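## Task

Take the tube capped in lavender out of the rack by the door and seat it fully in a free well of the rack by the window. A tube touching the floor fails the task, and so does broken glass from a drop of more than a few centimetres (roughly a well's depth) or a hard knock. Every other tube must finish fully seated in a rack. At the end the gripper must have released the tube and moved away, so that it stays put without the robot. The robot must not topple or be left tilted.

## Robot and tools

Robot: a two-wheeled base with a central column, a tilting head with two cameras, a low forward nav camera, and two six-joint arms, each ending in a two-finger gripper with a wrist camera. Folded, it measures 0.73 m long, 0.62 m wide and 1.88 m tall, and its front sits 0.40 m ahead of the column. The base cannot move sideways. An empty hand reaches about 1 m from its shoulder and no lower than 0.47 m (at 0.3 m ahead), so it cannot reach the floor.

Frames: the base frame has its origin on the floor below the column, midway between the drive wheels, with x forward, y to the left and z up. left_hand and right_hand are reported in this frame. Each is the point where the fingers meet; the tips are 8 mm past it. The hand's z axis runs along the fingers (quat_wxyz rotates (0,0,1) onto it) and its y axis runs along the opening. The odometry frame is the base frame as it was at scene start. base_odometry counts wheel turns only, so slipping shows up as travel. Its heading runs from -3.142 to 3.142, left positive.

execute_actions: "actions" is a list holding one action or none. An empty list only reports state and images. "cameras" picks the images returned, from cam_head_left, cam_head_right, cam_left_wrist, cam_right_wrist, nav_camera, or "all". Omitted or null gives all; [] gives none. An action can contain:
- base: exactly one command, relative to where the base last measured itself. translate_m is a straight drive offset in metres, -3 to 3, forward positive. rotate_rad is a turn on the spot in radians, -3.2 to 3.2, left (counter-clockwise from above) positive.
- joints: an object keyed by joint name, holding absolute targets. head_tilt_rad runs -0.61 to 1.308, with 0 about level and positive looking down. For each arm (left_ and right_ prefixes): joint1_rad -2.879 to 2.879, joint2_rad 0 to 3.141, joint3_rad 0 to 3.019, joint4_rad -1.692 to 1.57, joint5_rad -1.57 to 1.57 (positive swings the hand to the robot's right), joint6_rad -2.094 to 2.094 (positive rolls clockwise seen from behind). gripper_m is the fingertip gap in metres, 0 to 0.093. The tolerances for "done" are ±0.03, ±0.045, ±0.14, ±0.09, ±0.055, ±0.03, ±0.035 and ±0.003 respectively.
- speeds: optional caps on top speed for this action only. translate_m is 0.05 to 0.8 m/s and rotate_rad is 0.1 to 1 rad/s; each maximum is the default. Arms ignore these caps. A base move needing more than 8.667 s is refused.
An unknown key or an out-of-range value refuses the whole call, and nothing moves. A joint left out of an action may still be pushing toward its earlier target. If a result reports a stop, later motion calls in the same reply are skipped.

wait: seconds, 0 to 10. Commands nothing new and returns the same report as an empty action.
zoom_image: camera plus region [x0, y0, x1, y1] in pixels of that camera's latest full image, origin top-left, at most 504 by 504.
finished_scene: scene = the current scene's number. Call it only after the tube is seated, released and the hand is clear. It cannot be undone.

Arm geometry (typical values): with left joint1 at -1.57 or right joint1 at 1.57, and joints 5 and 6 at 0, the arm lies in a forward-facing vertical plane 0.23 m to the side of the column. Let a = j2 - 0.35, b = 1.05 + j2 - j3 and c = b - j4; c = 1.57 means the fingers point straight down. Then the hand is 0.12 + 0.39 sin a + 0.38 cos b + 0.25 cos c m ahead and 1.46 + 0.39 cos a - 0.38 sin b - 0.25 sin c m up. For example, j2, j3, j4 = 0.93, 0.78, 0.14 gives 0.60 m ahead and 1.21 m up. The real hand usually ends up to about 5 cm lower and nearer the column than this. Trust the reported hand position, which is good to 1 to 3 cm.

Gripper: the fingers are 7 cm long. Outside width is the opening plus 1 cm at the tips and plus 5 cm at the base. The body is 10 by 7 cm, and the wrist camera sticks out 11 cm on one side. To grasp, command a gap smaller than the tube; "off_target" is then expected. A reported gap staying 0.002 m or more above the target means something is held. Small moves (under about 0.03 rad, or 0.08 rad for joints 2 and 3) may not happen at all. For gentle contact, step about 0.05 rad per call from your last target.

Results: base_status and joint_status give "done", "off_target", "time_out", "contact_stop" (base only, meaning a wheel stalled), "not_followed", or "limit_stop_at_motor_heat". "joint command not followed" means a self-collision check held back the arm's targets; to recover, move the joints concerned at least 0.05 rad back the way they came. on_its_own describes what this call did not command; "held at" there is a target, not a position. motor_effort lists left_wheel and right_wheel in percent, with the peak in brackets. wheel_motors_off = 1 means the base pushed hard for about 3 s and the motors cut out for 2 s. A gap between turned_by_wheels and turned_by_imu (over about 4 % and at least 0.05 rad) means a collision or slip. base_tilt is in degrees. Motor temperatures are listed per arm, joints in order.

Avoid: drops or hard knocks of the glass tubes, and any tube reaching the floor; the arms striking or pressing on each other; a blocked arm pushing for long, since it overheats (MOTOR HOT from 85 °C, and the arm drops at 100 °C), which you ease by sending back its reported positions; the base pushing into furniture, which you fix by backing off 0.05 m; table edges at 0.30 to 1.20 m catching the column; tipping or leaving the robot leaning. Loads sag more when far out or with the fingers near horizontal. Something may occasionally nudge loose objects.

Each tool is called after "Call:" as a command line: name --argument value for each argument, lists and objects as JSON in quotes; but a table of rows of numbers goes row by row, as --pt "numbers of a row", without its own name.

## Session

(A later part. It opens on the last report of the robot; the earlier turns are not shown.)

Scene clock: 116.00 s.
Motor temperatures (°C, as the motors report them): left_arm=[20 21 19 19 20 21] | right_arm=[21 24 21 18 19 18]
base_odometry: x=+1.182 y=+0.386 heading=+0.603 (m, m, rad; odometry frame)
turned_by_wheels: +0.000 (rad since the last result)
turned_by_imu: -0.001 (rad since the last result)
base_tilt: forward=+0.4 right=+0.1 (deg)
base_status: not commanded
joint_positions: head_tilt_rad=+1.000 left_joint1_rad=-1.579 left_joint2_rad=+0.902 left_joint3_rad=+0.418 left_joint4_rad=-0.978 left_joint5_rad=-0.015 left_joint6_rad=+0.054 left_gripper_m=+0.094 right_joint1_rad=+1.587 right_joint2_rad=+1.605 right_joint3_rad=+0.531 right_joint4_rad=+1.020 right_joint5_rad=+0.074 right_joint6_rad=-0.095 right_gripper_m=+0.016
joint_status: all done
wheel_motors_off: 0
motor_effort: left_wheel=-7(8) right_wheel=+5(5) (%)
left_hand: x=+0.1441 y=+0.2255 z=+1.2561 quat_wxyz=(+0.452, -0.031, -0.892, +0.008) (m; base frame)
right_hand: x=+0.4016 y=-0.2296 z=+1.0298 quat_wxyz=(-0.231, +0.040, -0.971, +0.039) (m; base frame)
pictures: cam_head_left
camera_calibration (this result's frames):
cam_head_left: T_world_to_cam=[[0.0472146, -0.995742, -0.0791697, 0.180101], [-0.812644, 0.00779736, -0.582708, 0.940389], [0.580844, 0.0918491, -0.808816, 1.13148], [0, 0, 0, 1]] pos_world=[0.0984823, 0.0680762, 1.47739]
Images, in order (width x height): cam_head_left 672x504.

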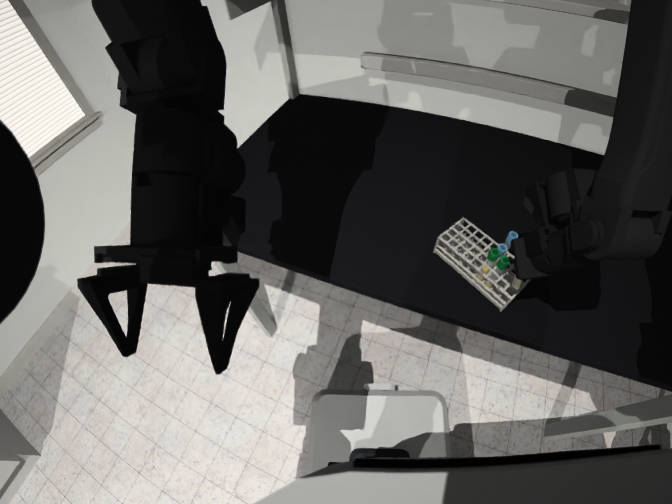

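Call:
execute_actions --actions '[{"joints":{"right_joint2_rad":1.70,"right_joint3_rad":0.60,"right_joint4_rad":1.08}}]' --cameras '[]'

Call:
execute_actions --actions '[{"joints":{"right_gripper_m":0.04}}]' --cameras '[]'

Call:
execute_actions --actions '[{"joints":{"right_joint2_rad":1.15,"right_joint3_rad":0.37,"right_joint4_rad":0.81}}]' --cameras '["cam_head_left"]'

Call:
zoom_image --camera "cam_head_left" --region '[420, 190, 560, 320]'

Scene clock: 120.13 s.
Motor temperatures (°C, as the motors report them): left_arm=[20 21 19 19 20 21] | right_arm=[21 24 21 18 19 18]
base_odometry: x=+1.182 y=+0.386 heading=+0.603 (m, m, rad; odometry frame)
turned_by_wheels: +0.000 (rad since the last result)
turned_by_imu: -0.001 (rad since the last result)
base_tilt: forward=+0.4 right=+0.0 (deg)
base_status: not commanded
joint_positions: head_tilt_rad=+1.000 left_joint1_rad=-1.579 left_joint2_rad=+0.902 left_joint3_rad=+0.418 left_joint4_rad=-0.978 left_joint5_rad=-0.015 left_joint6_rad=+0.054 left_gripper_m=+0.094 right_joint1_rad=+1.585 right_joint2_rad=+1.636 right_joint3_rad=+0.559 right_joint4_rad=+1.095 right_joint5_rad=+0.077 right_joint6_rad=-0.095 right_gripper_m=+0.016
joint_status: all done
wheel_motors_off: 0
motor_effort: left_wheel=-7(8) right_wheel=+4(5) (%)
left_hand: x=+0.1441 y=+0.2255 z=+1.2561 quat_wxyz=(+0.452, -0.031, -0.892, +0.008) (m; base frame)
right_hand: x=+0.4190 y=-0.2312 z=+1.0273 quat_wxyz=(-0.265, +0.037, -0.963, +0.043) (m; base frame)
pictures: none
No camera images: the call's "cameras" was empty. Leave "cameras" out to get every camera's image.

Scene clock: 120.77 s.
Motor temperatures (°C, as the motors report them): left_arm=[20 21 19 19 20 21] | right_arm=[21 24 21 18 19 18]
base_odometry: x=+1.182 y=+0.386 heading=+0.603 (m, m, rad; odometry frame)
turned_by_wheels: +0.000 (rad since the last result)
turned_by_imu: +0.000 (rad since the last result)
base_tilt: forward=+0.5 right=+0.1 (deg)
base_status: not commanded
joint_positions: head_tilt_rad=+1.000 left_joint1_rad=-1.579 left_joint2_rad=+0.902 left_joint3_rad=+0.418 left_joint4_rad=-0.978 left_joint5_rad=-0.015 left_joint6_rad=+0.054 left_gripper_m=+0.094 right_joint1_rad=+1.584 right_joint2_rad=+1.677 right_joint3_rad=+0.601 right_joint4_rad=+1.092 right_joint5_rad=+0.078 right_joint6_rad=-0.095 right_gripper_m=+0.040
joint_status: all done
wheel_motors_off: 0
motor_effort: left_wheel=-8(7) right_wheel=+7(6) (%)
left_hand: x=+0.1441 y=+0.2255 z=+1.2561 quat_wxyz=(+0.452, -0.031, -0.892, +0.008) (m; base frame)
right_hand: x=+0.4233 y=-0.2313 z=+1.0117 quat_wxyz=(-0.265, +0.037, -0.963, +0.044) (m; base frame)
pictures: none
No camera images: the call's "cameras" was empty. Leave "cameras" out to get every camera's image.

Scene clock: 121.97 s.
Motor temperatures (°C, as the motors report them): left_arm=[20 21 19 19 20 21] | right_arm=[21 24 21 18 19 18]
base_odometry: x=+1.182 y=+0.386 heading=+0.603 (m, m, rad; odometry frame)
turned_by_wheels: +0.000 (rad since the last result)
turned_by_imu: +0.000 (rad since the last result)
base_tilt: forward=+0.5 right=+0.0 (deg)
base_status: not commanded
joint_positions: head_tilt_rad=+1.000 left_joint1_rad=-1.579 left_joint2_rad=+0.902 left_joint3_rad=+0.418 left_joint4_rad=-0.978 left_joint5_rad=-0.015 left_joint6_rad=+0.054 left_gripper_m=+0.094 right_joint1_rad=+1.584 right_joint2_rad=+1.147 right_joint3_rad=+0.375 right_joint4_rad=+0.815 right_joint5_rad=+0.078 right_joint6_rad=-0.095 right_gripper_m=+0.040
joint_status: all done
wheel_motors_off: 0
motor_effort: left_wheel=-7(8) right_wheel=+8(4) (%)
left_hand: x=+0.1441 y=+0.2255 z=+1.2561 quat_wxyz=(+0.452, -0.031, -0.892, +0.008) (m; base frame)
right_hand: x=+0.4377 y=-0.2329 z=+1.1464 quat_wxyz=(-0.277, +0.036, -0.959, +0.044) (m; base frame)
pictures: cam_head_left
camera_calibration (this result's frames):
cam_head_left: T_world_to_cam=[[0.0472146, -0.995742, -0.0791697, 0.180101], [-0.812644, 0.00779736, -0.582708, 0.940388], [0.580844, 0.0918491, -0.808816, 1.13148], [0, 0, 0, 1]] pos_world=[0.0984823, 0.0680762, 1.47739]
Images, in order (width x height): cam_head_left 672x504.

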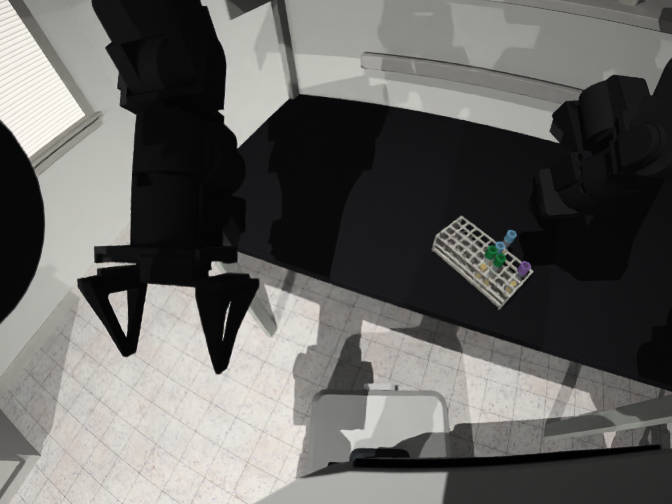

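Region (420, 190, 560, 320) of cam_head_left's 672x504 image, scaled by 3.600, with more detail than that image has; it fills the top 468 rows of this view, and the rest is white.

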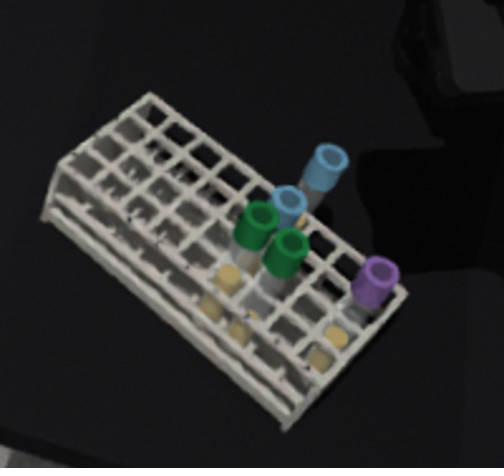

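Call:
finished_scene --scene 2

The scene is finished: the task was done.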